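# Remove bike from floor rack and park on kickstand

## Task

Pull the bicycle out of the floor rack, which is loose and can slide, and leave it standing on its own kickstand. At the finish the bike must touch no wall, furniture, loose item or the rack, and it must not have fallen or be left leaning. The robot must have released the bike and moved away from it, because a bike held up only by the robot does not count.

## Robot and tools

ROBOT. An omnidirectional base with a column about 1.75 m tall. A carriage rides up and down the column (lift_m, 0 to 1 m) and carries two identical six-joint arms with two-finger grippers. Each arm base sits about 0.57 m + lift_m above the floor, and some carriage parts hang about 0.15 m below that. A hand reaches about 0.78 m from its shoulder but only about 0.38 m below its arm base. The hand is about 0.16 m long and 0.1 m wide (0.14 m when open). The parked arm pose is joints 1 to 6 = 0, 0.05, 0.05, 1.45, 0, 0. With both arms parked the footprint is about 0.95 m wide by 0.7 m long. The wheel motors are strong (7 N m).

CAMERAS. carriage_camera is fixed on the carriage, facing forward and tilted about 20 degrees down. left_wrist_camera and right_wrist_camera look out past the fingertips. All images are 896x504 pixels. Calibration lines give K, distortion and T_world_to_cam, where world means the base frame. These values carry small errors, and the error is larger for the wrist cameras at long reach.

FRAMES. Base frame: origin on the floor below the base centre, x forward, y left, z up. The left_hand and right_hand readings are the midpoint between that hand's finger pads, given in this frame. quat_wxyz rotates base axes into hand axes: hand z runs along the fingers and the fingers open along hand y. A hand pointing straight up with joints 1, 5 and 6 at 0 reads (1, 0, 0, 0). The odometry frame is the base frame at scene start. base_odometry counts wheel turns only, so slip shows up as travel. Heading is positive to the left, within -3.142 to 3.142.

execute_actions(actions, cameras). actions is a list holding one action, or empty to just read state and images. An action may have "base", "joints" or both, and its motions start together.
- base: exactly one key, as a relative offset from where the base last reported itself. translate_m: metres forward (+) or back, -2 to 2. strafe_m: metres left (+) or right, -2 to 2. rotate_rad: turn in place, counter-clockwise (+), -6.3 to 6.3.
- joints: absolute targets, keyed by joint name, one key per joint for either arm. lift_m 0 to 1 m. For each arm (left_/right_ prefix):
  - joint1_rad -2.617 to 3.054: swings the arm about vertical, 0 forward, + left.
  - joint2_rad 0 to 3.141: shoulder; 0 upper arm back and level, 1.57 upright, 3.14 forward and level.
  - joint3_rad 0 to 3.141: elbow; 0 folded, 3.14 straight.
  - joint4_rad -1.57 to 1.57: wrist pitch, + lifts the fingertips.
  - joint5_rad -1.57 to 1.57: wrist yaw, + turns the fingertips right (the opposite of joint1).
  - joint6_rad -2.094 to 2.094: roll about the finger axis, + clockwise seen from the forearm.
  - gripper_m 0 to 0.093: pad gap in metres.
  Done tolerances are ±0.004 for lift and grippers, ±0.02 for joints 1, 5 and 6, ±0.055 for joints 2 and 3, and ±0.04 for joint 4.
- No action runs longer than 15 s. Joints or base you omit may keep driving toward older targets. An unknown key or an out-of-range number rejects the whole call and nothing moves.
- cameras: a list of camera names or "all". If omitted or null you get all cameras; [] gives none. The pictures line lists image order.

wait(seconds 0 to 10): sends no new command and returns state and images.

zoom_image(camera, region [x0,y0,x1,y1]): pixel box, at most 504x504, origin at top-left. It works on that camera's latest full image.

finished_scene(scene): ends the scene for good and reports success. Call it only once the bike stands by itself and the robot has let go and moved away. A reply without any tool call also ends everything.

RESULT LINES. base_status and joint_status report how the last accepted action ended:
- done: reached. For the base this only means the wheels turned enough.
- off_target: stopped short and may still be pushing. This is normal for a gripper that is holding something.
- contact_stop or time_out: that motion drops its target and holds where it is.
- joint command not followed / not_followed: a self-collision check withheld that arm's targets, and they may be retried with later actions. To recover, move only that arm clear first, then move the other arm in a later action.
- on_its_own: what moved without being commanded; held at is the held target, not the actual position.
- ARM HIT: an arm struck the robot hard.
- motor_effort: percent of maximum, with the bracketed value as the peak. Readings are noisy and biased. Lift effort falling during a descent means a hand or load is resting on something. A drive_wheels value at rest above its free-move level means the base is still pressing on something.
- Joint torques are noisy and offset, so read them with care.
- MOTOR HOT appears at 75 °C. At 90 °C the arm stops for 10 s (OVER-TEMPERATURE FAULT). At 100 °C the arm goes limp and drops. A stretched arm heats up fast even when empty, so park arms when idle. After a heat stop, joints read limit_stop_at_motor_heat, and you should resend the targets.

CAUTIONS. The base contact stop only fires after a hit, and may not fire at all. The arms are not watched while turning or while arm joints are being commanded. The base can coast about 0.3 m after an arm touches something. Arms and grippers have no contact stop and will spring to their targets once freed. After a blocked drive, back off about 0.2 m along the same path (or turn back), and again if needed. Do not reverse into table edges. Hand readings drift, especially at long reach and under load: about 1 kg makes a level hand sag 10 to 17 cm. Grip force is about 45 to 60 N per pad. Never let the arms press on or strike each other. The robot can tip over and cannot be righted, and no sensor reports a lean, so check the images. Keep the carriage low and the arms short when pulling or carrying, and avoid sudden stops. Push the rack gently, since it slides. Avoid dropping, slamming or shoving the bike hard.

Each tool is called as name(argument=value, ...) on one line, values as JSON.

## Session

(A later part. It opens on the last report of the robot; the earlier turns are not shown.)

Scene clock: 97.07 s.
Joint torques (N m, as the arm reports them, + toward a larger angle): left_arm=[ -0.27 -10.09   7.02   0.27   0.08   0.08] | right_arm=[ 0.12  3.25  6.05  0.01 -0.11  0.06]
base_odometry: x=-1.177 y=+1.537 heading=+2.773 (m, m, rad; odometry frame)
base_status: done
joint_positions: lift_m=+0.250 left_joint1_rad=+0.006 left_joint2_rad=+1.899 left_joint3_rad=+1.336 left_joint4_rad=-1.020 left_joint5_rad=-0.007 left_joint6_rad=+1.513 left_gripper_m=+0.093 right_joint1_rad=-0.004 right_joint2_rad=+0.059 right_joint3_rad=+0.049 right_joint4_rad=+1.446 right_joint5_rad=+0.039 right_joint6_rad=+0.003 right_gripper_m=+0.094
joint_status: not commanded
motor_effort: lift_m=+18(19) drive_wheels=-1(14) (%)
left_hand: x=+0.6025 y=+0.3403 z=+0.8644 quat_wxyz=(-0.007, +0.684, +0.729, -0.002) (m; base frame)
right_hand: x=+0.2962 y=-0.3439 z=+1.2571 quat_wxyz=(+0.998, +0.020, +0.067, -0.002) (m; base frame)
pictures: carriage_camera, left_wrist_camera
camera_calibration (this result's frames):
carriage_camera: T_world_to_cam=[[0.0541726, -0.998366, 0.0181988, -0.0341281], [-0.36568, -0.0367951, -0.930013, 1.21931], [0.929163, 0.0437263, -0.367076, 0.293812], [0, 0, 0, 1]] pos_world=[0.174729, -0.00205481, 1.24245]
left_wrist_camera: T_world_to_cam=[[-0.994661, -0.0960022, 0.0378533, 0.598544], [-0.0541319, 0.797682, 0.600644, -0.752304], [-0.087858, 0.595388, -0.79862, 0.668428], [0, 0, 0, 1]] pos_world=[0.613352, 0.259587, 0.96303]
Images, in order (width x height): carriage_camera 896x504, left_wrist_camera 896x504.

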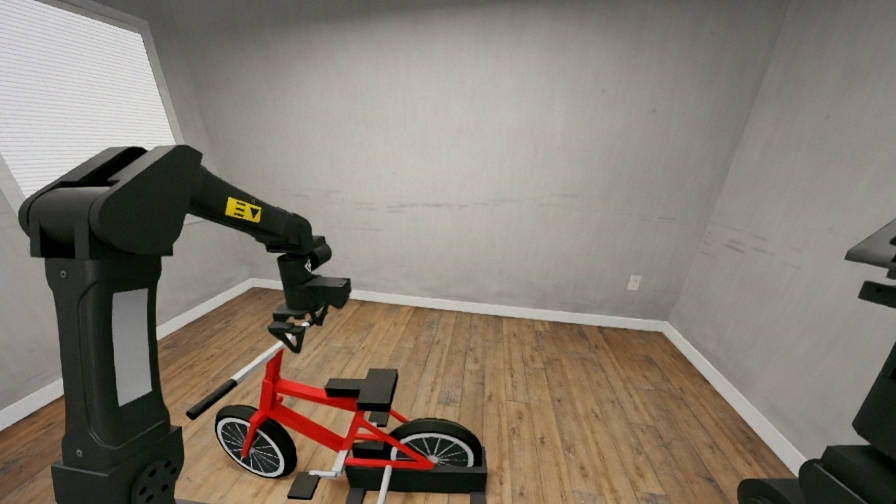

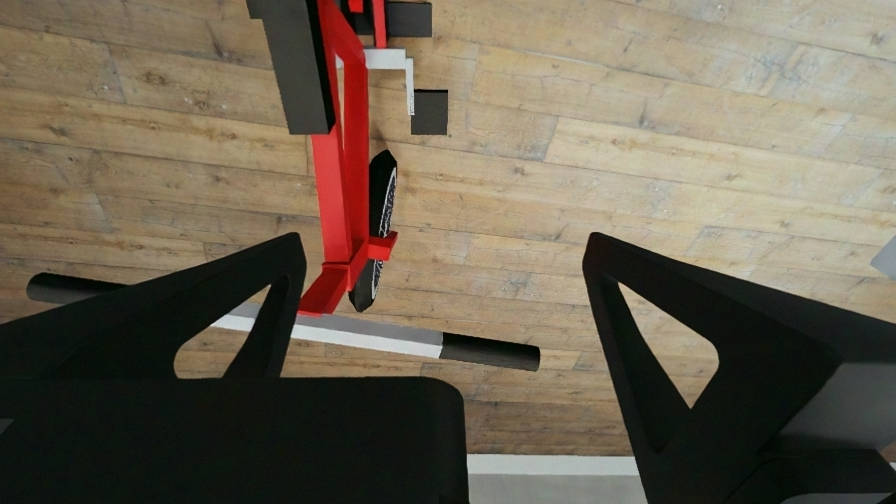

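execute_actions(actions=[{"base":{"translate_m":0.11}}], cameras=[])

execute_actions(actions=[{"joints":{"lift_m":0.04}}], cameras=["carriage_camera","left_wrist_camera"])

Scene clock: 104.20 s.
Joint torques (N m, as the arm reports them, + toward a larger angle): left_arm=[ -0.39 -10.02   7.09   0.25   0.07   0.09] | right_arm=[ 0.09  3.19  6.1   0.02 -0.11  0.07]
base_odometry: x=-1.280 y=+1.577 heading=+2.772 (m, m, rad; odometry frame)
base_status: done
joint_positions: lift_m=+0.250 left_joint1_rad=+0.006 left_joint2_rad=+1.899 left_joint3_rad=+1.336 left_joint4_rad=-1.020 left_joint5_rad=-0.007 left_joint6_rad=+1.513 left_gripper_m=+0.093 right_joint1_rad=-0.004 right_joint2_rad=+0.059 right_joint3_rad=+0.049 right_joint4_rad=+1.446 right_joint5_rad=+0.039 right_joint6_rad=+0.003 right_gripper_m=+0.094
joint_status: not commanded
motor_effort: lift_m=+17(18) drive_wheels=-3(4) (%)
left_hand: x=+0.6026 y=+0.3403 z=+0.8644 quat_wxyz=(-0.007, +0.684, +0.729, -0.002) (m; base frame)
right_hand: x=+0.2961 y=-0.3439 z=+1.2571 quat_wxyz=(+0.998, +0.020, +0.067, -0.002) (m; base frame)
pictures: none
No camera images: the call's "cameras" was empty. Leave "cameras" out to get every camera's image.

Scene clock: 105.57 s.
Joint torques (N m, as the arm reports them, + toward a larger angle): left_arm=[-0.37 -9.82  6.99  0.26  0.05  0.09] | right_arm=[ 0.1   3.18  6.07 -0.01 -0.1   0.07]
base_odometry: x=-1.280 y=+1.577 heading=+2.772 (m, m, rad; odometry frame)
base_status: not commanded
joint_positions: lift_m=+0.040 left_joint1_rad=+0.006 left_joint2_rad=+1.898 left_joint3_rad=+1.336 left_joint4_rad=-1.020 left_joint5_rad=-0.007 left_joint6_rad=+1.513 left_gripper_m=+0.093 right_joint1_rad=-0.004 right_joint2_rad=+0.059 right_joint3_rad=+0.049 right_joint4_rad=+1.446 right_joint5_rad=+0.039 right_joint6_rad=+0.003 right_gripper_m=+0.094
joint_status: all done
motor_effort: lift_m=+15(12) drive_wheels=-2(4) (%)
left_hand: x=+0.6027 y=+0.3403 z=+0.6553 quat_wxyz=(-0.006, +0.684, +0.729, -0.001) (m; base frame)
right_hand: x=+0.2961 y=-0.3439 z=+1.0477 quat_wxyz=(+0.998, +0.020, +0.067, -0.002) (m; base frame)
pictures: carriage_camera, left_wrist_camera
camera_calibration (this result's frames):
carriage_camera: T_world_to_cam=[[0.0541726, -0.998366, 0.0181988, -0.0303169], [-0.36568, -0.0367951, -0.930013, 1.02455], [0.929163, 0.0437263, -0.367076, 0.21694], [0, 0, 0, 1]] pos_world=[0.174729, -0.00205481, 1.03303]
left_wrist_camera: T_world_to_cam=[[-0.994718, -0.0960026, 0.0363346, 0.607667], [-0.0550484, 0.797676, 0.600568, -0.626126], [-0.0866393, 0.595396, -0.798747, 0.500837], [0, 0, 0, 1]] pos_world=[0.613382, 0.259587, 0.753994]
Images, in order (width x height): carriage_camera 896x504, left_wrist_camera 896x504.

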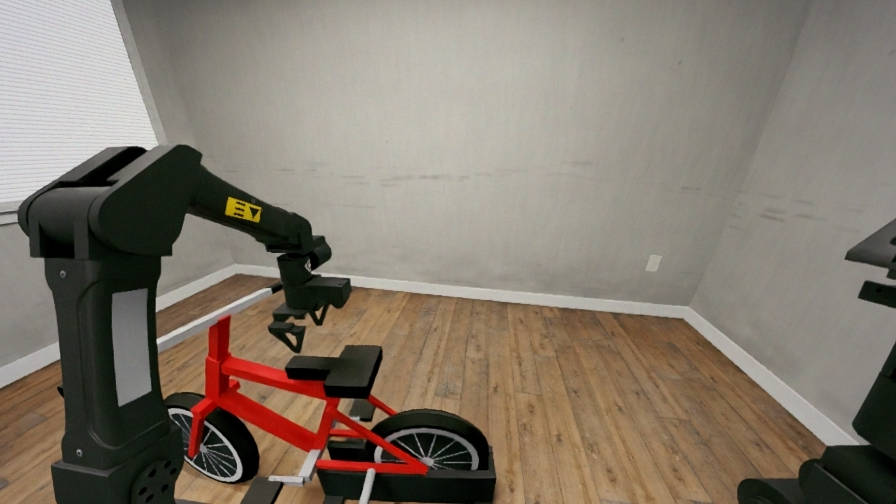

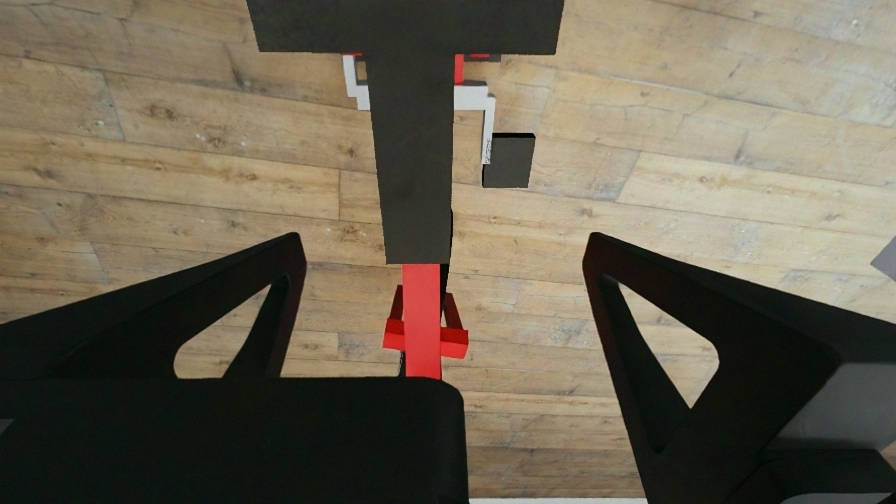

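execute_actions(actions=[{"base":{"strafe_m":-0.06}}], cameras=[])

execute_actions(actions=[{"joints":{"lift_m":0.0,"left_joint2_rad":1.97,"left_joint4_rad":-0.95}}], cameras=["carriage_camera","left_wrist_camera"])

Scene clock: 114.00 s.
Joint torques (N m, as the arm reports them, + toward a larger angle): left_arm=[-0.3  -9.84  7.02  0.24  0.06  0.09] | right_arm=[ 0.13  3.16  6.04  0.   -0.09  0.07]
base_odometry: x=-1.258 y=+1.633 heading=+2.772 (m, m, rad; odometry frame)
base_status: done
joint_positions: lift_m=+0.040 left_joint1_rad=+0.006 left_joint2_rad=+1.898 left_joint3_rad=+1.336 left_joint4_rad=-1.020 left_joint5_rad=-0.006 left_joint6_rad=+1.513 left_gripper_m=+0.093 right_joint1_rad=-0.004 right_joint2_rad=+0.059 right_joint3_rad=+0.049 right_joint4_rad=+1.446 right_joint5_rad=+0.039 right_joint6_rad=+0.003 right_gripper_m=+0.094
joint_status: not commanded
motor_effort: lift_m=+14(13) drive_wheels=+1(11) (%)
left_hand: x=+0.6027 y=+0.3400 z=+0.6553 quat_wxyz=(-0.006, +0.684, +0.729, -0.001) (m; base frame)
right_hand: x=+0.2961 y=-0.3439 z=+1.0477 quat_wxyz=(+0.998, +0.020, +0.067, -0.002) (m; base frame)
pictures: none
No camera images: the call's "cameras" was empty. Leave "cameras" out to get every camera's image.

Scene clock: 114.73 s.
Joint torques (N m, as the arm reports them, + toward a larger angle): left_arm=[ -0.29 -11.04   6.85   0.25   0.05   0.08] | right_arm=[ 0.1   3.16  6.06 -0.01 -0.11  0.06]
base_odometry: x=-1.258 y=+1.633 heading=+2.772 (m, m, rad; odometry frame)
base_status: not commanded
joint_positions: lift_m=+0.000 left_joint1_rad=+0.006 left_joint2_rad=+1.975 left_joint3_rad=+1.336 left_joint4_rad=-0.953 left_joint5_rad=-0.006 left_joint6_rad=+1.513 left_gripper_m=+0.093 right_joint1_rad=-0.004 right_joint2_rad=+0.059 right_joint3_rad=+0.049 right_joint4_rad=+1.447 right_joint5_rad=+0.039 right_joint6_rad=+0.003 right_gripper_m=+0.094
joint_status: all done
motor_effort: lift_m=+13(13) drive_wheels=+2(1) (%)
left_hand: x=+0.6122 y=+0.3400 z=+0.5899 quat_wxyz=(-0.010, +0.684, +0.729, -0.005) (m; base frame)
right_hand: x=+0.2960 y=-0.3439 z=+1.0077 quat_wxyz=(+0.998, +0.020, +0.067, -0.002) (m; base frame)
pictures: carriage_camera, left_wrist_camera
camera_calibration (this result's frames):
carriage_camera: T_world_to_cam=[[0.0541726, -0.998366, 0.0181988, -0.0295893], [-0.36568, -0.0367951, -0.930013, 0.987368], [0.929163, 0.0437263, -0.367076, 0.202263], [0, 0, 0, 1]] pos_world=[0.174729, -0.00205481, 0.99305]
left_wrist_camera: T_world_to_cam=[[-0.994345, -0.0952314, 0.0469976, 0.612705], [-0.04803, 0.797982, 0.600764, -0.590622], [-0.0947149, 0.59511, -0.798044, 0.454212], [0, 0, 0, 1]] pos_world=[0.623894, 0.259349, 0.68851]
Images, in order (width x height): carriage_camera 896x504, left_wrist_camera 896x504.

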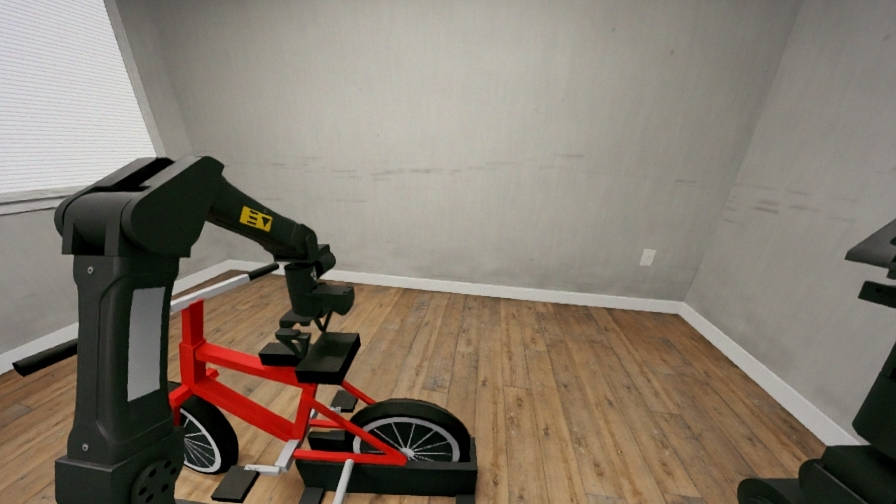

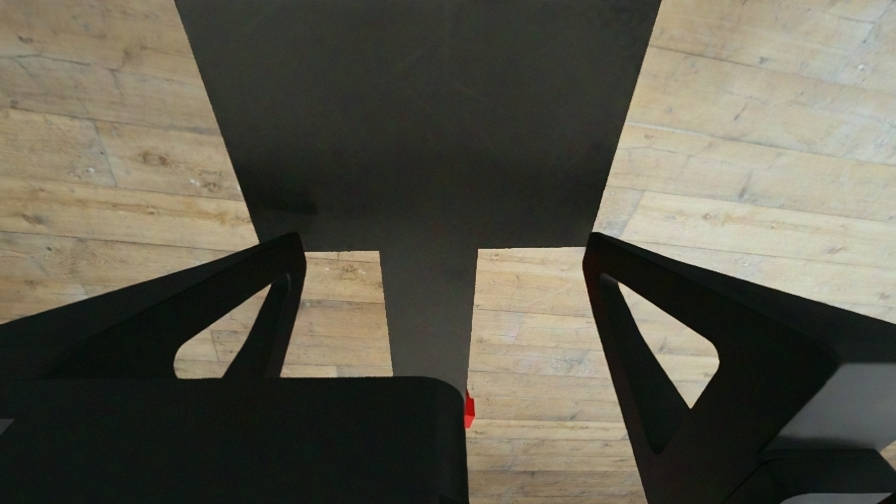

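execute_actions(actions=[{"joints":{"left_joint2_rad":2.08,"left_joint4_rad":-0.84}}], cameras=["carriage_camera","left_wrist_camera"])

execute_actions(actions=[{"joints":{"left_gripper_m":0}}], cameras=["carriage_camera","left_wrist_camera"])

Scene clock: 120.37 s.
Joint torques (N m, as the arm reports them, + toward a larger angle): left_arm=[-0.29 -8.18  6.27  0.41  0.04  0.09] | right_arm=[ 0.11  3.19  6.16 -0.02 -0.1   0.06]
base_odometry: x=-1.258 y=+1.633 heading=+2.772 (m, m, rad; odometry frame)
base_status: not commanded
joint_positions: lift_m=+0.000 left_joint1_rad=+0.006 left_joint2_rad=+2.045 left_joint3_rad=+1.343 left_joint4_rad=-0.851 left_joint5_rad=-0.004 left_joint6_rad=+1.513 left_gripper_m=+0.093 right_joint1_rad=-0.004 right_joint2_rad=+0.059 right_joint3_rad=+0.049 right_joint4_rad=+1.447 right_joint5_rad=+0.039 right_joint6_rad=+0.003 right_gripper_m=+0.094
joint_status: all done
motor_effort: lift_m=+14(14) drive_wheels=+1(1) (%)
left_hand: x=+0.6322 y=+0.3398 z=+0.5678 quat_wxyz=(+0.005, +0.684, +0.729, +0.008) (m; base frame)
right_hand: x=+0.2960 y=-0.3439 z=+1.0077 quat_wxyz=(+0.998, +0.020, +0.067, -0.002) (m; base frame)
pictures: carriage_camera, left_wrist_camera
camera_calibration (this result's frames):
carriage_camera: T_world_to_cam=[[0.0541726, -0.998366, 0.0181988, -0.0295893], [-0.36568, -0.0367951, -0.930013, 0.987368], [0.929163, 0.0437263, -0.367076, 0.202263], [0, 0, 0, 1]] pos_world=[0.174729, -0.00205481, 0.99305]
left_wrist_camera: T_world_to_cam=[[-0.995469, -0.0948084, 0.00729391, 0.656673], [-0.0717238, 0.799015, 0.597018, -0.559404], [-0.0624302, 0.593789, -0.802195, 0.420918], [0, 0, 0, 1]] pos_world=[0.639853, 0.259294, 0.666843]
Images, in order (width x height): carriage_camera 896x504, left_wrist_camera 896x504.

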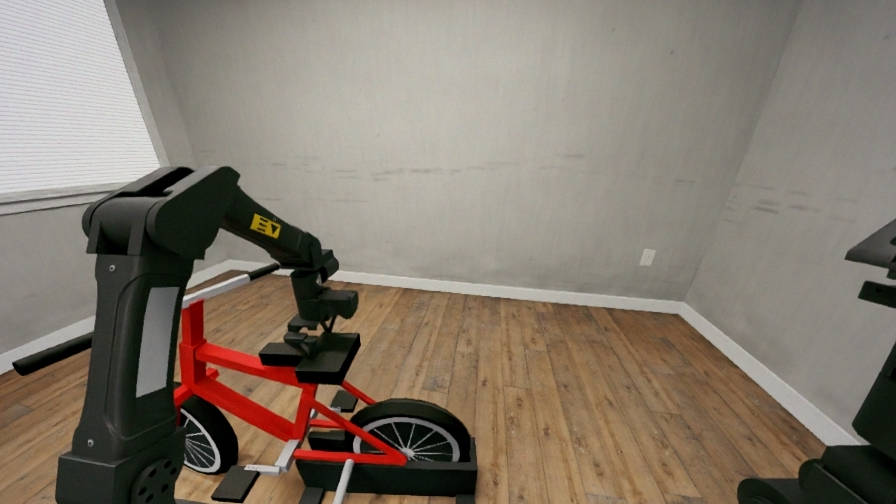

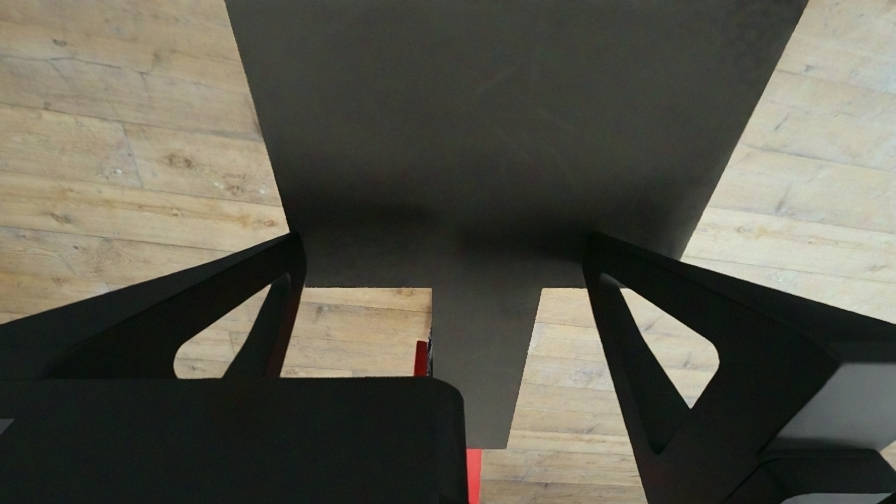

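Scene clock: 121.10 s.
Joint torques (N m, as the arm reports them, + toward a larger angle): left_arm=[-0.28 -8.19  6.31  0.42  0.05  0.08] | right_arm=[ 0.09  3.17  6.04 -0.01 -0.11  0.06]
base_odometry: x=-1.258 y=+1.633 heading=+2.772 (m, m, rad; odometry frame)
base_status: not commanded
joint_positions: lift_m=+0.000 left_joint1_rad=+0.006 left_joint2_rad=+2.045 left_joint3_rad=+1.343 left_joint4_rad=-0.852 left_joint5_rad=-0.004 left_joint6_rad=+1.513 left_gripper_m=+0.000 right_joint1_rad=-0.004 right_joint2_rad=+0.059 right_joint3_rad=+0.049 right_joint4_rad=+1.447 right_joint5_rad=+0.039 right_joint6_rad=+0.003 right_gripper_m=+0.094
joint_status: all done
motor_effort: lift_m=+15(14) drive_wheels=+1(1) (%)
left_hand: x=+0.6318 y=+0.3398 z=+0.5677 quat_wxyz=(+0.005, +0.684, +0.729, +0.008) (m; base frame)
right_hand: x=+0.2960 y=-0.3439 z=+1.0077 quat_wxyz=(+0.998, +0.020, +0.067, -0.002) (m; base frame)
pictures: carriage_camera, left_wrist_camera
camera_calibration (this result's frames):
carriage_camera: T_world_to_cam=[[0.0541726, -0.998366, 0.0181988, -0.0295893], [-0.36568, -0.0367951, -0.930013, 0.987368], [0.929163, 0.0437263, -0.367076, 0.202263], [0, 0, 0, 1]] pos_world=[0.174729, -0.00205481, 0.99305]
left_wrist_camera: T_world_to_cam=[[-0.995457, -0.0948083, 0.00881366, 0.655429], [-0.0708127, 0.799021, 0.59712, -0.560061], [-0.0636542, 0.593782, -0.802104, 0.421614], [0, 0, 0, 1]] pos_world=[0.639629, 0.259293, 0.666825]
Images, in order (width x height): carriage_camera 896x504, left_wrist_camera 896x504.

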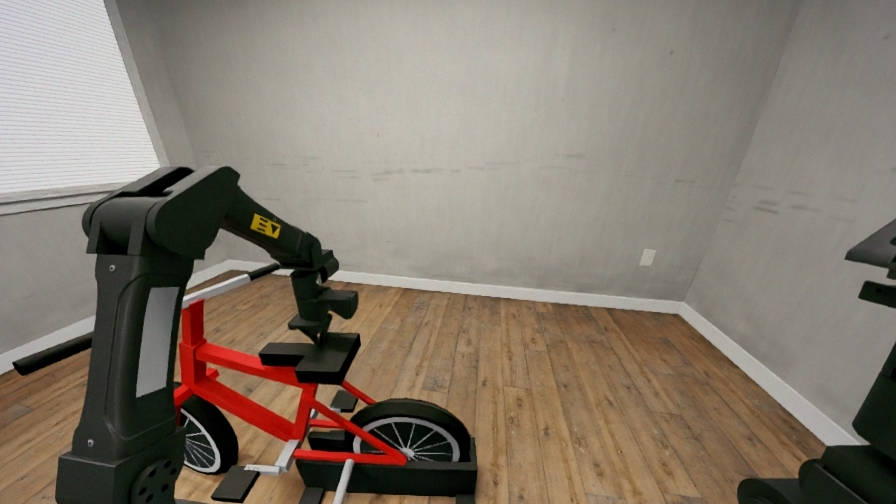

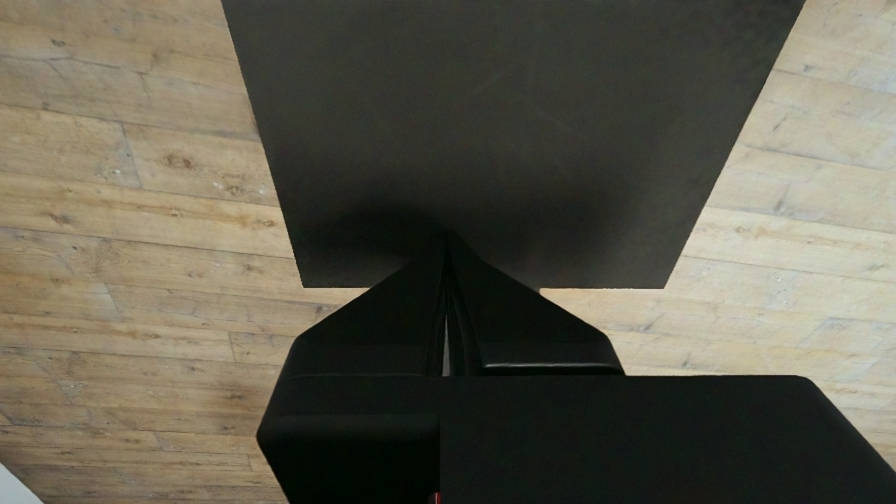

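execute_actions(actions=[{"joints":{"lift_m":0.05,"left_gripper_m":0.093}}], cameras=[])

execute_actions(actions=[{"base":{"strafe_m":0.035}}], cameras=[])

execute_actions(actions=[{"joints":{"lift_m":0.0}}], cameras=["left_wrist_camera"])

execute_actions(actions=[{"joints":{"left_gripper_m":0}}], cameras=["carriage_camera","left_wrist_camera"])

Scene clock: 127.93 s.
Joint torques (N m, as the arm reports them, + toward a larger angle): left_arm=[ -0.29 -10.92   6.13   0.27   0.04   0.07] | right_arm=[ 0.1   3.17  5.94  0.01 -0.1   0.05]
base_odometry: x=-1.258 y=+1.633 heading=+2.772 (m, m, rad; odometry frame)
base_status: not commanded
joint_positions: lift_m=+0.050 left_joint1_rad=+0.006 left_joint2_rad=+2.075 left_joint3_rad=+1.343 left_joint4_rad=-0.843 left_joint5_rad=-0.004 left_joint6_rad=+1.513 left_gripper_m=+0.093 right_joint1_rad=-0.004 right_joint2_rad=+0.059 right_joint3_rad=+0.049 right_joint4_rad=+1.447 right_joint5_rad=+0.039 right_joint6_rad=+0.003 right_gripper_m=+0.094
joint_status: all done
motor_effort: lift_m=+18(22) drive_wheels=+0(0) (%)
left_hand: x=+0.6302 y=+0.3398 z=+0.6066 quat_wxyz=(-0.003, +0.684, +0.729, +0.000) (m; base frame)
right_hand: x=+0.2959 y=-0.3439 z=+1.0571 quat_wxyz=(+0.998, +0.020, +0.067, -0.002) (m; base frame)
pictures: none
No camera images: the call's "cameras" was empty. Leave "cameras" out to get every camera's image.

Scene clock: 128.97 s.
Joint torques (N m, as the arm reports them, + toward a larger angle): left_arm=[ -0.21 -10.82   6.14   0.29   0.06   0.07] | right_arm=[ 0.09  3.2   6.07  0.   -0.09  0.06]
base_odometry: x=-1.271 y=+1.601 heading=+2.772 (m, m, rad; odometry frame)
base_status: done
joint_positions: lift_m=+0.050 left_joint1_rad=+0.006 left_joint2_rad=+2.075 left_joint3_rad=+1.343 left_joint4_rad=-0.842 left_joint5_rad=-0.004 left_joint6_rad=+1.513 left_gripper_m=+0.093 right_joint1_rad=-0.004 right_joint2_rad=+0.059 right_joint3_rad=+0.049 right_joint4_rad=+1.447 right_joint5_rad=+0.039 right_joint6_rad=+0.003 right_gripper_m=+0.094
joint_status: not commanded
motor_effort: lift_m=+19(16) drive_wheels=+1(11) (%)
left_hand: x=+0.6304 y=+0.3398 z=+0.6066 quat_wxyz=(-0.003, +0.684, +0.729, +0.001) (m; base frame)
right_hand: x=+0.2959 y=-0.3439 z=+1.0571 quat_wxyz=(+0.998, +0.020, +0.067, -0.002) (m; base frame)
pictures: none
No camera images: the call's "cameras" was empty. Leave "cameras" out to get every camera's image.

Scene clock: 129.70 s.
Joint torques (N m, as the arm reports them, + toward a larger angle): left_arm=[ -0.3  -10.97   6.11   0.29   0.05   0.07] | right_arm=[ 0.08  3.18  6.04  0.   -0.11  0.07]
base_odometry: x=-1.271 y=+1.601 heading=+2.772 (m, m, rad; odometry frame)
base_status: not commanded
joint_positions: lift_m=+0.000 left_joint1_rad=+0.006 left_joint2_rad=+2.076 left_joint3_rad=+1.343 left_joint4_rad=-0.841 left_joint5_rad=-0.004 left_joint6_rad=+1.513 left_gripper_m=+0.093 right_joint1_rad=-0.004 right_joint2_rad=+0.059 right_joint3_rad=+0.049 right_joint4_rad=+1.447 right_joint5_rad=+0.039 right_joint6_rad=+0.003 right_gripper_m=+0.094
joint_status: all done
motor_effort: lift_m=+13(14) drive_wheels=-2(1) (%)
left_hand: x=+0.6305 y=+0.3398 z=+0.5569 quat_wxyz=(-0.003, +0.684, +0.729, +0.001) (m; base frame)
right_hand: x=+0.2959 y=-0.3439 z=+1.0079 quat_wxyz=(+0.998, +0.020, +0.067, -0.002) (m; base frame)
pictures: left_wrist_camera
camera_calibration (this result's frames):
left_wrist_camera: T_world_to_cam=[[-0.995075, -0.0948062, 0.0289471, 0.642768], [-0.0587275, 0.799087, 0.59834, -0.56202], [-0.0798576, 0.593693, -0.800719, 0.422348], [0, 0, 0, 1]] pos_world=[0.640324, 0.259297, 0.655855]
Images, in order (width x height): left_wrist_camera 896x504.

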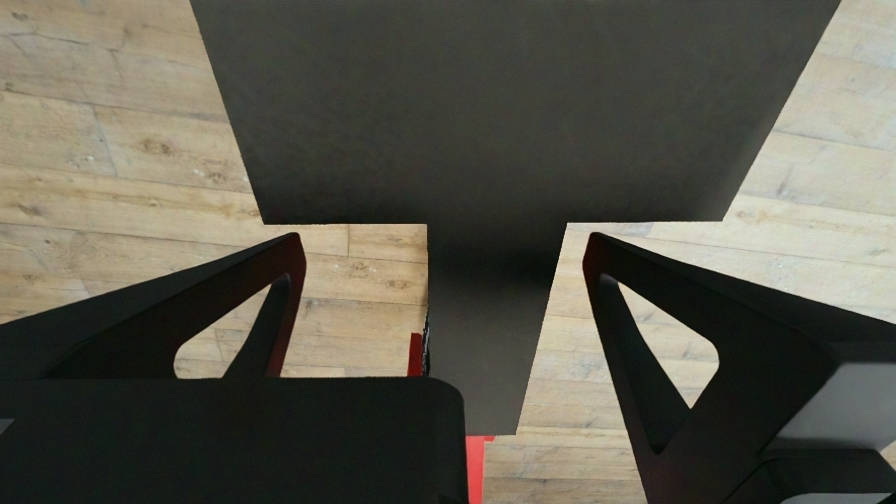

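Scene clock: 130.43 s.
Joint torques (N m, as the arm reports them, + toward a larger angle): left_arm=[ -0.26 -10.97   6.13   0.6    0.02   0.09] | right_arm=[ 0.12  3.21  6.04  0.   -0.11  0.06]
base_odometry: x=-1.271 y=+1.601 heading=+2.772 (m, m, rad; odometry frame)
base_status: not commanded
joint_positions: lift_m=+0.000 left_joint1_rad=+0.006 left_joint2_rad=+2.077 left_joint3_rad=+1.342 left_joint4_rad=-0.887 left_joint5_rad=-0.001 left_joint6_rad=+1.514 left_gripper_m=+0.039 right_joint1_rad=-0.004 right_joint2_rad=+0.059 right_joint3_rad=+0.049 right_joint4_rad=+1.447 right_joint5_rad=+0.039 right_joint6_rad=+0.003 right_gripper_m=+0.094
joint_status: left_gripper_m off_target (ended at +0.039, target +0.000)
motor_effort: lift_m=+13(13) drive_wheels=-2(2) (%)
left_hand: x=+0.6184 y=+0.3392 z=+0.5565 quat_wxyz=(-0.019, +0.684, +0.729, -0.017) (m; base frame)
right_hand: x=+0.2959 y=-0.3439 z=+1.0079 quat_wxyz=(+0.998, +0.020, +0.067, -0.002) (m; base frame)
pictures: carriage_camera, left_wrist_camera
camera_calibration (this result's frames):
carriage_camera: T_world_to_cam=[[0.0541726, -0.998366, 0.0181988, -0.0295916], [-0.36568, -0.0367951, -0.930013, 0.987489], [0.929163, 0.0437263, -0.367076, 0.20231], [0, 0, 0, 1]] pos_world=[0.174729, -0.00205481, 0.993179]
left_wrist_camera: T_world_to_cam=[[-0.992498, -0.0943326, 0.0777808, 0.601799], [-0.0292897, 0.801092, 0.597824, -0.580608], [-0.118704, 0.59106, -0.797845, 0.444724], [0, 0, 0, 1]] pos_world=[0.633068, 0.259031, 0.655114]
Images, in order (width x height): carriage_camera 896x504, left_wrist_camera 896x504.

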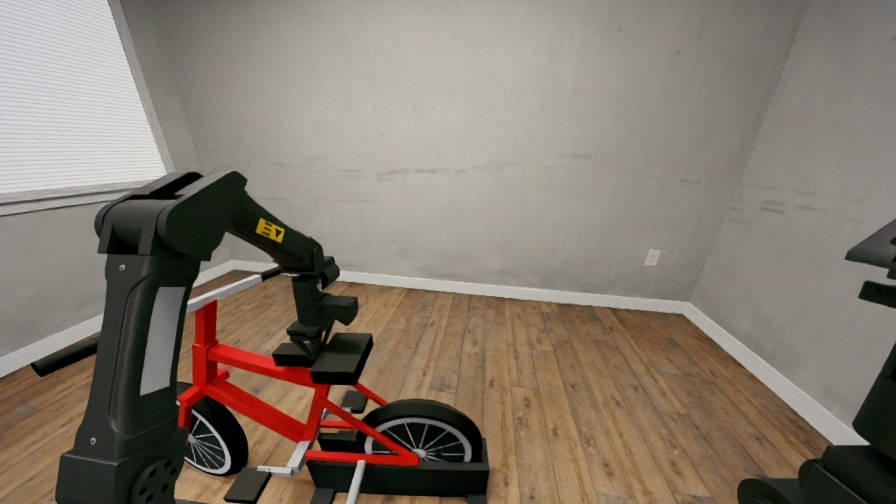

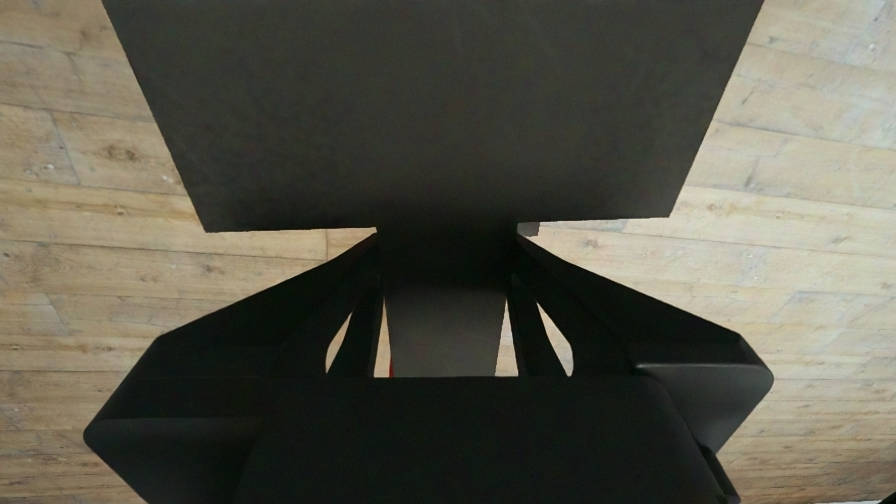

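execute_actions(actions=[{"base":{"translate_m":0.07},"joints":{"lift_m":0.03}}], cameras=["carriage_camera"])

execute_actions(actions=[{"base":{"strafe_m":0.1},"joints":{"lift_m":0.05}}], cameras=["carriage_camera"])

Scene clock: 135.50 s.
Joint torques (N m, as the arm reports them, + toward a larger angle): left_arm=[ -0.3  -15.92   7.92   0.65   0.3    0.05] | right_arm=[ 0.1   3.14  5.97 -0.02 -0.11  0.07]
base_odometry: x=-1.336 y=+1.626 heading=+2.772 (m, m, rad; odometry frame)
base_status: done
joint_positions: lift_m=+0.029 left_joint1_rad=+0.006 left_joint2_rad=+2.136 left_joint3_rad=+1.307 left_joint4_rad=-0.922 left_joint5_rad=-0.034 left_joint6_rad=+1.518 left_gripper_m=+0.039 right_joint1_rad=-0.004 right_joint2_rad=+0.059 right_joint3_rad=+0.049 right_joint4_rad=+1.448 right_joint5_rad=+0.039 right_joint6_rad=+0.003 right_gripper_m=+0.094
joint_status: all done
motor_effort: lift_m=+20(22) drive_wheels=+2(4) (%)
left_hand: x=+0.5883 y=+0.3446 z=+0.5613 quat_wxyz=(-0.077, +0.684, +0.723, -0.050) (m; base frame)
right_hand: x=+0.2957 y=-0.3439 z=+1.0369 quat_wxyz=(+0.998, +0.020, +0.066, -0.002) (m; base frame)
pictures: carriage_camera
camera_calibration (this result's frames):
carriage_camera: T_world_to_cam=[[0.0541726, -0.998366, 0.0181988, -0.0301191], [-0.36568, -0.0367951, -0.930013, 1.01444], [0.929163, 0.0437263, -0.367076, 0.212949], [0, 0, 0, 1]] pos_world=[0.174729, -0.00205481, 1.02216]
Images, in order (width x height): carriage_camera 896x504.

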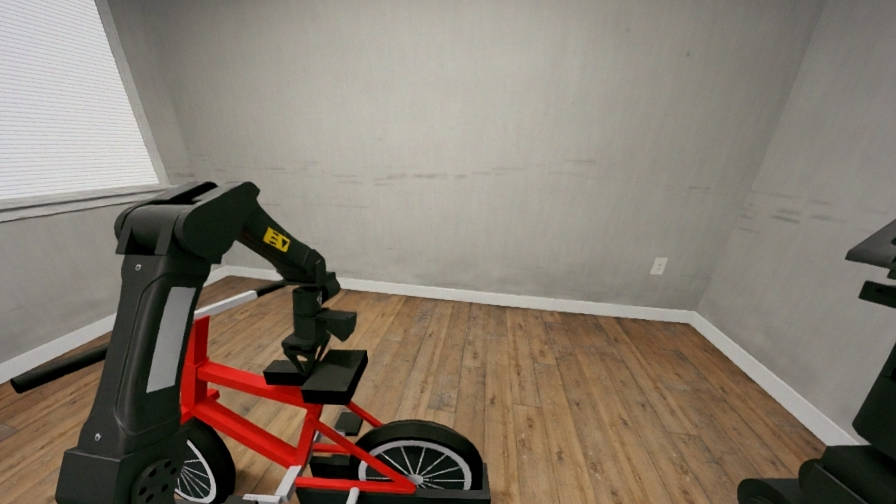

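Scene clock: 136.83 s.
Joint torques (N m, as the arm reports them, + toward a larger angle): left_arm=[  1.64 -19.25   8.89  -0.13  -0.49   0.25] | right_arm=[ 0.17  3.18  5.99 -0.02 -0.1   0.07]
base_odometry: x=-1.356 y=+1.576 heading=+2.771 (m, m, rad; odometry frame)
base_status: strafe_m contact_stop (by the wheels' count: +0.054 of +0.100)
joint_positions: lift_m=+0.049 left_joint1_rad=-0.020 left_joint2_rad=+2.173 left_joint3_rad=+1.292 left_joint4_rad=-0.833 left_joint5_rad=+0.058 left_joint6_rad=+1.495 left_gripper_m=+0.039 right_joint1_rad=-0.004 right_joint2_rad=+0.059 right_joint3_rad=+0.050 right_joint4_rad=+1.448 right_joint5_rad=+0.038 right_joint6_rad=+0.003 right_gripper_m=+0.094
joint_status: all done
motor_effort: lift_m=+20(24) drive_wheels=+2(13) (%)
left_hand: x=+0.5977 y=+0.3203 z=+0.5638 quat_wxyz=(-0.033, +0.684, +0.726, -0.070) (m; base frame)
right_hand: x=+0.2952 y=-0.3437 z=+1.0571 quat_wxyz=(+0.998, +0.019, +0.065, -0.002) (m; base frame)
pictures: carriage_camera
camera_calibration (this result's frames):
carriage_camera: T_world_to_cam=[[0.0541726, -0.998366, 0.0181988, -0.0304814], [-0.36568, -0.0367951, -0.930013, 1.03296], [0.929163, 0.0437263, -0.367076, 0.220257], [0, 0, 0, 1]] pos_world=[0.174729, -0.00205481, 1.04207]
Images, in order (width x height): carriage_camera 896x504.

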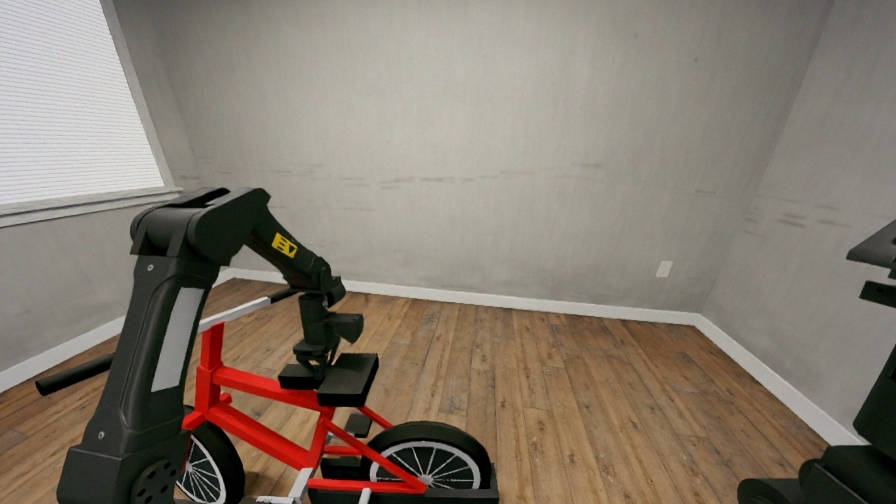

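execute_actions(actions=[{"base":{"strafe_m":-0.054},"joints":{"lift_m":0.01}}], cameras=[])

execute_actions(actions=[{"base":{"translate_m":-0.06},"joints":{"right_joint1_rad":0.5,"right_joint2_rad":1.2,"right_joint3_rad":0.7,"right_joint4_rad":-0.9,"lift_m":0.0}}])

Scene clock: 145.27 s.
Joint torques (N m, as the arm reports them, + toward a larger angle): left_arm=[ -1.22 -11.27   8.15   1.01   0.79  -0.04] | right_arm=[ 0.07  3.24  6.01 -0.02 -0.1   0.07]
base_odometry: x=-1.339 y=+1.619 heading=+2.772 (m, m, rad; odometry frame)
base_status: strafe_m contact_stop (by the wheels' count: -0.046 of -0.054)
joint_positions: lift_m=+0.010 left_joint1_rad=+0.018 left_joint2_rad=+2.084 left_joint3_rad=+1.309 left_joint4_rad=-0.957 left_joint5_rad=-0.098 left_joint6_rad=+1.528 left_gripper_m=+0.039 right_joint1_rad=-0.004 right_joint2_rad=+0.059 right_joint3_rad=+0.050 right_joint4_rad=+1.448 right_joint5_rad=+0.039 right_joint6_rad=+0.003 right_gripper_m=+0.094
joint_status: all done
motor_effort: lift_m=+12(16) drive_wheels=+3(4) (%)
left_hand: x=+0.5880 y=+0.3597 z=+0.5605 quat_wxyz=(-0.092, +0.685, +0.722, -0.021) (m; base frame)
right_hand: x=+0.2952 y=-0.3438 z=+1.0181 quat_wxyz=(+0.998, +0.019, +0.065, -0.002) (m; base frame)
pictures: none
No camera images: the call's "cameras" was empty. Leave "cameras" out to get every camera's image.

not run: a stop came earlier in this reply.

execute_actions(actions=[{"base":{"translate_m":-0.06},"joints":{"right_joint1_rad":0.5,"right_joint2_rad":1.2,"right_joint3_rad":0.7,"right_joint4_rad":-0.9,"lift_m":0.0}}])

Scene clock: 149.87 s.
Joint torques (N m, as the arm reports them, + toward a larger angle): left_arm=[ -1.25 -10.02   6.84   0.76   0.51  -0.02] | right_arm=[ 0.4  -2.96  6.9   0.69 -0.07  0.07]
base_odometry: x=-1.283 y=+1.597 heading=+2.772 (m, m, rad; odometry frame)
base_status: done
joint_positions: lift_m=+0.001 left_joint1_rad=+0.018 left_joint2_rad=+2.067 left_joint3_rad=+1.330 left_joint4_rad=-0.910 left_joint5_rad=-0.061 left_joint6_rad=+1.524 left_gripper_m=+0.039 right_joint1_rad=+0.496 right_joint2_rad=+1.196 right_joint3_rad=+0.698 right_joint4_rad=-0.887 right_joint5_rad=+0.039 right_joint6_rad=+0.003 right_gripper_m=+0.094
joint_status: all done
motor_effort: lift_m=+12(14) drive_wheels=+2(4) (%)
left_hand: x=+0.6097 y=+0.3538 z=+0.5582 quat_wxyz=(-0.049, +0.684, +0.728, -0.005) (m; base frame)
right_hand: x=+0.4513 y=-0.2415 z=+0.6311 quat_wxyz=(+0.095, -0.241, +0.966, +0.004) (m; base frame)
pictures: carriage_camera, left_wrist_camera, right_wrist_camera
camera_calibration (this result's frames):
carriage_camera: T_world_to_cam=[[0.0541726, -0.998366, 0.0181988, -0.0295927], [-0.36568, -0.0367951, -0.930013, 0.987542], [0.929163, 0.0437263, -0.367076, 0.202332], [0, 0, 0, 1]] pos_world=[0.174729, -0.00205481, 0.993237]
left_wrist_camera: T_world_to_cam=[[-0.99045, -0.0975848, 0.0973957, 0.583375], [-0.0120202, 0.764849, 0.644097, -0.617073], [-0.137347, 0.636775, -0.758718, 0.409778], [0, 0, 0, 1]] pos_world=[0.626668, 0.26796, 0.651543]
right_wrist_camera: T_world_to_cam=[[0.428265, -0.902515, 0.0453309, -0.439427], [-0.813143, -0.363002, 0.455004, -0.00876132], [-0.394193, -0.231723, -0.889335, 0.808848], [0, 0, 0, 1]] pos_world=[0.499909, -0.212342, 0.743243]
Images, in order (width x height): carriage_camera 896x504, left_wrist_camera 896x504, right_wrist_camera 896x504.

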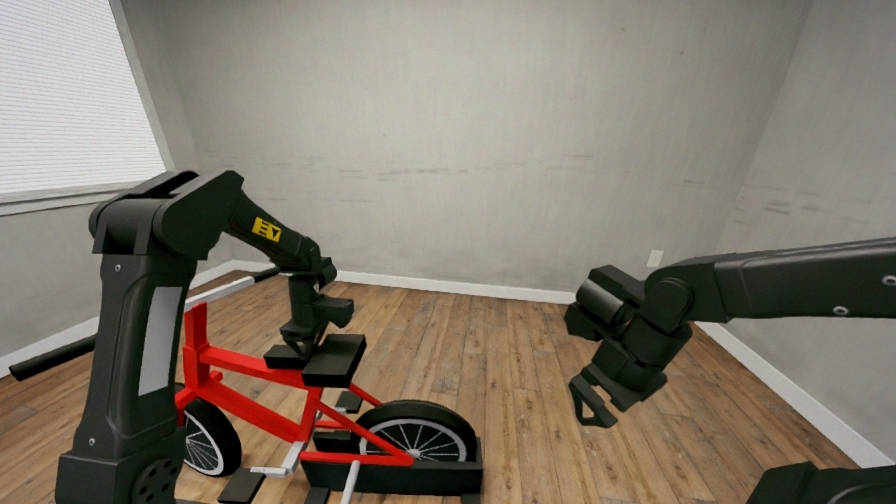

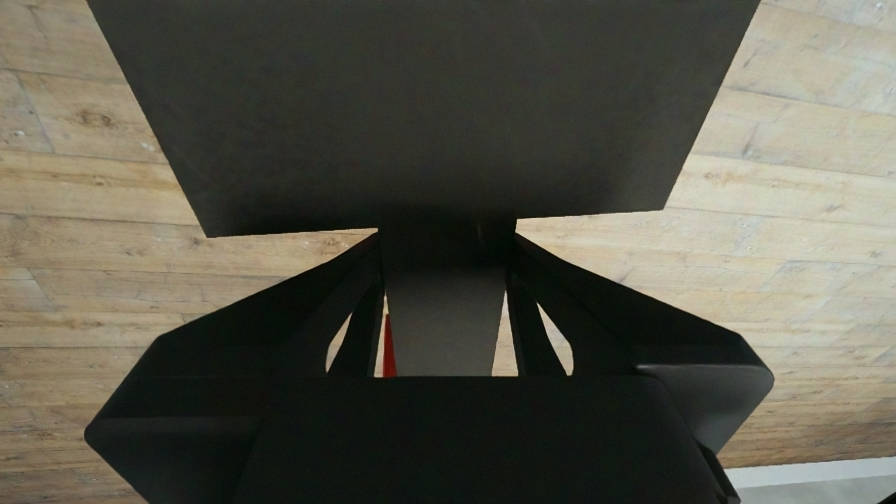

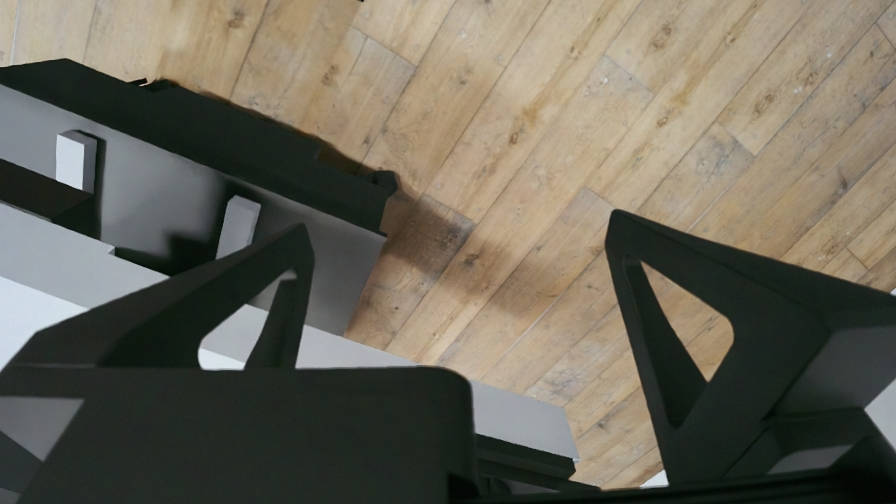

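execute_actions(actions=[{"joints":{"left_gripper_m":0.093}}], cameras=[])

execute_actions(actions=[{"joints":{"lift_m":0.3,"right_joint1_rad":0.6,"right_joint2_rad":1.9,"right_joint3_rad":1.6,"right_joint4_rad":-0.9}}])

Scene clock: 153.77 s.
Joint torques (N m, as the arm reports them, + toward a larger angle): left_arm=[ -1.11 -10.12   6.99   0.37   0.35   0.03] | right_arm=[ 0.39 -2.98  6.87  0.7  -0.06  0.07]
base_odometry: x=-1.283 y=+1.597 heading=+2.772 (m, m, rad; odometry frame)
base_status: not commanded
joint_positions: lift_m=+0.001 left_joint1_rad=+0.016 left_joint2_rad=+2.067 left_joint3_rad=+1.330 left_joint4_rad=-0.854 left_joint5_rad=-0.043 left_joint6_rad=+1.518 left_gripper_m=+0.093 right_joint1_rad=+0.496 right_joint2_rad=+1.196 right_joint3_rad=+0.698 right_joint4_rad=-0.887 right_joint5_rad=+0.039 right_joint6_rad=+0.003 right_gripper_m=+0.094
joint_status: all done
motor_effort: lift_m=+11(13) drive_wheels=+1(1) (%)
left_hand: x=+0.6235 y=+0.3502 z=+0.5574 quat_wxyz=(-0.022, +0.682, +0.731, +0.008) (m; base frame)
right_hand: x=+0.4513 y=-0.2415 z=+0.6311 quat_wxyz=(+0.095, -0.241, +0.966, +0.004) (m; base frame)
pictures: none
No camera images: the call's "cameras" was empty. Leave "cameras" out to get every camera's image.

Scene clock: 155.50 s.
Joint torques (N m, as the arm reports them, + toward a larger angle): left_arm=[ -0.66 -10.77   6.69   0.27   0.07   0.04] | right_arm=[ 0.24 -9.5   7.65  1.14 -0.07  0.07]
base_odometry: x=-1.283 y=+1.597 heading=+2.772 (m, m, rad; odometry frame)
base_status: not commanded
joint_positions: lift_m=+0.300 left_joint1_rad=+0.010 left_joint2_rad=+2.074 left_joint3_rad=+1.334 left_joint4_rad=-0.844 left_joint5_rad=-0.008 left_joint6_rad=+1.518 left_gripper_m=+0.093 right_joint1_rad=+0.598 right_joint2_rad=+1.887 right_joint3_rad=+1.595 right_joint4_rad=-0.893 right_joint5_rad=+0.039 right_joint6_rad=+0.003 right_gripper_m=+0.094
joint_status: all done
motor_effort: lift_m=+19(21) drive_wheels=+1(2) (%)
left_hand: x=+0.6265 y=+0.3422 z=+0.8549 quat_wxyz=(-0.008, +0.684, +0.729, -0.002) (m; base frame)
right_hand: x=+0.6340 y=-0.0913 z=+1.0007 quat_wxyz=(+0.189, -0.284, +0.939, +0.039) (m; base frame)
pictures: carriage_camera, left_wrist_camera, right_wrist_camera
camera_calibration (this result's frames):
carriage_camera: T_world_to_cam=[[0.0541726, -0.998366, 0.0181988, -0.035038], [-0.36568, -0.0367951, -0.930013, 1.26581], [0.929163, 0.0437263, -0.367076, 0.312165], [0, 0, 0, 1]] pos_world=[0.174729, -0.00205481, 1.29245]
left_wrist_camera: T_world_to_cam=[[-0.99469, -0.0952705, 0.0389338, 0.621811], [-0.0527974, 0.79708, 0.601562, -0.74823], [-0.0883444, 0.596312, -0.797877, 0.661207], [0, 0, 0, 1]] pos_world=[0.637419, 0.261354, 0.953459]
right_wrist_camera: T_world_to_cam=[[0.510585, -0.859162, 0.0338216, -0.43554], [-0.832519, -0.484152, 0.269275, 0.213261], [-0.214976, -0.165645, -0.962469, 1.20996], [0, 0, 0, 1]] pos_world=[0.660037, -0.0705243, 1.12185]
Images, in order (width x height): carriage_camera 896x504, left_wrist_camera 896x504, right_wrist_camera 896x504.

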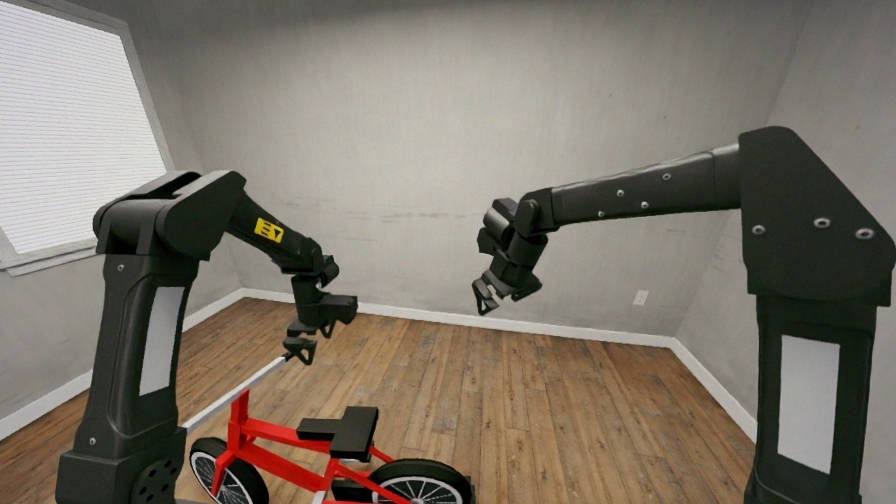

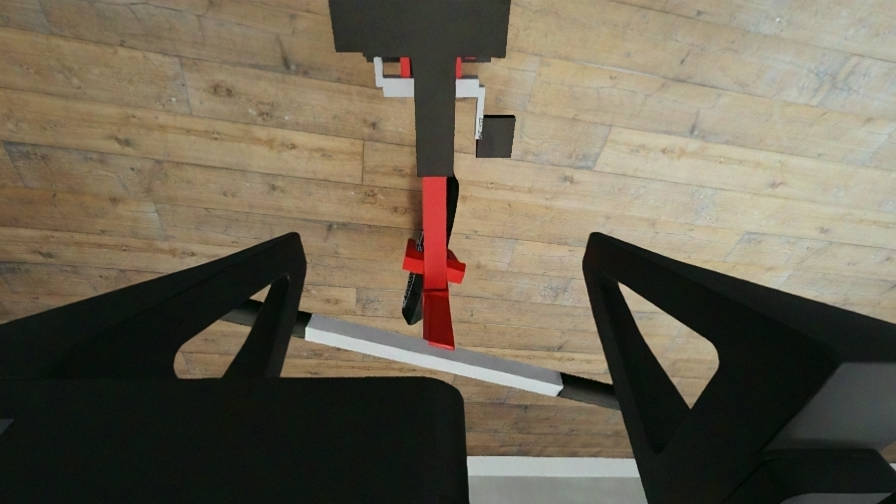

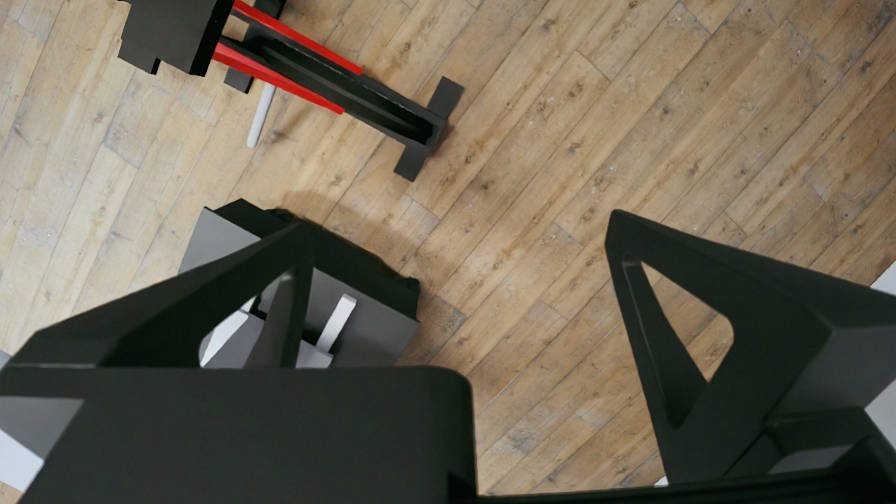

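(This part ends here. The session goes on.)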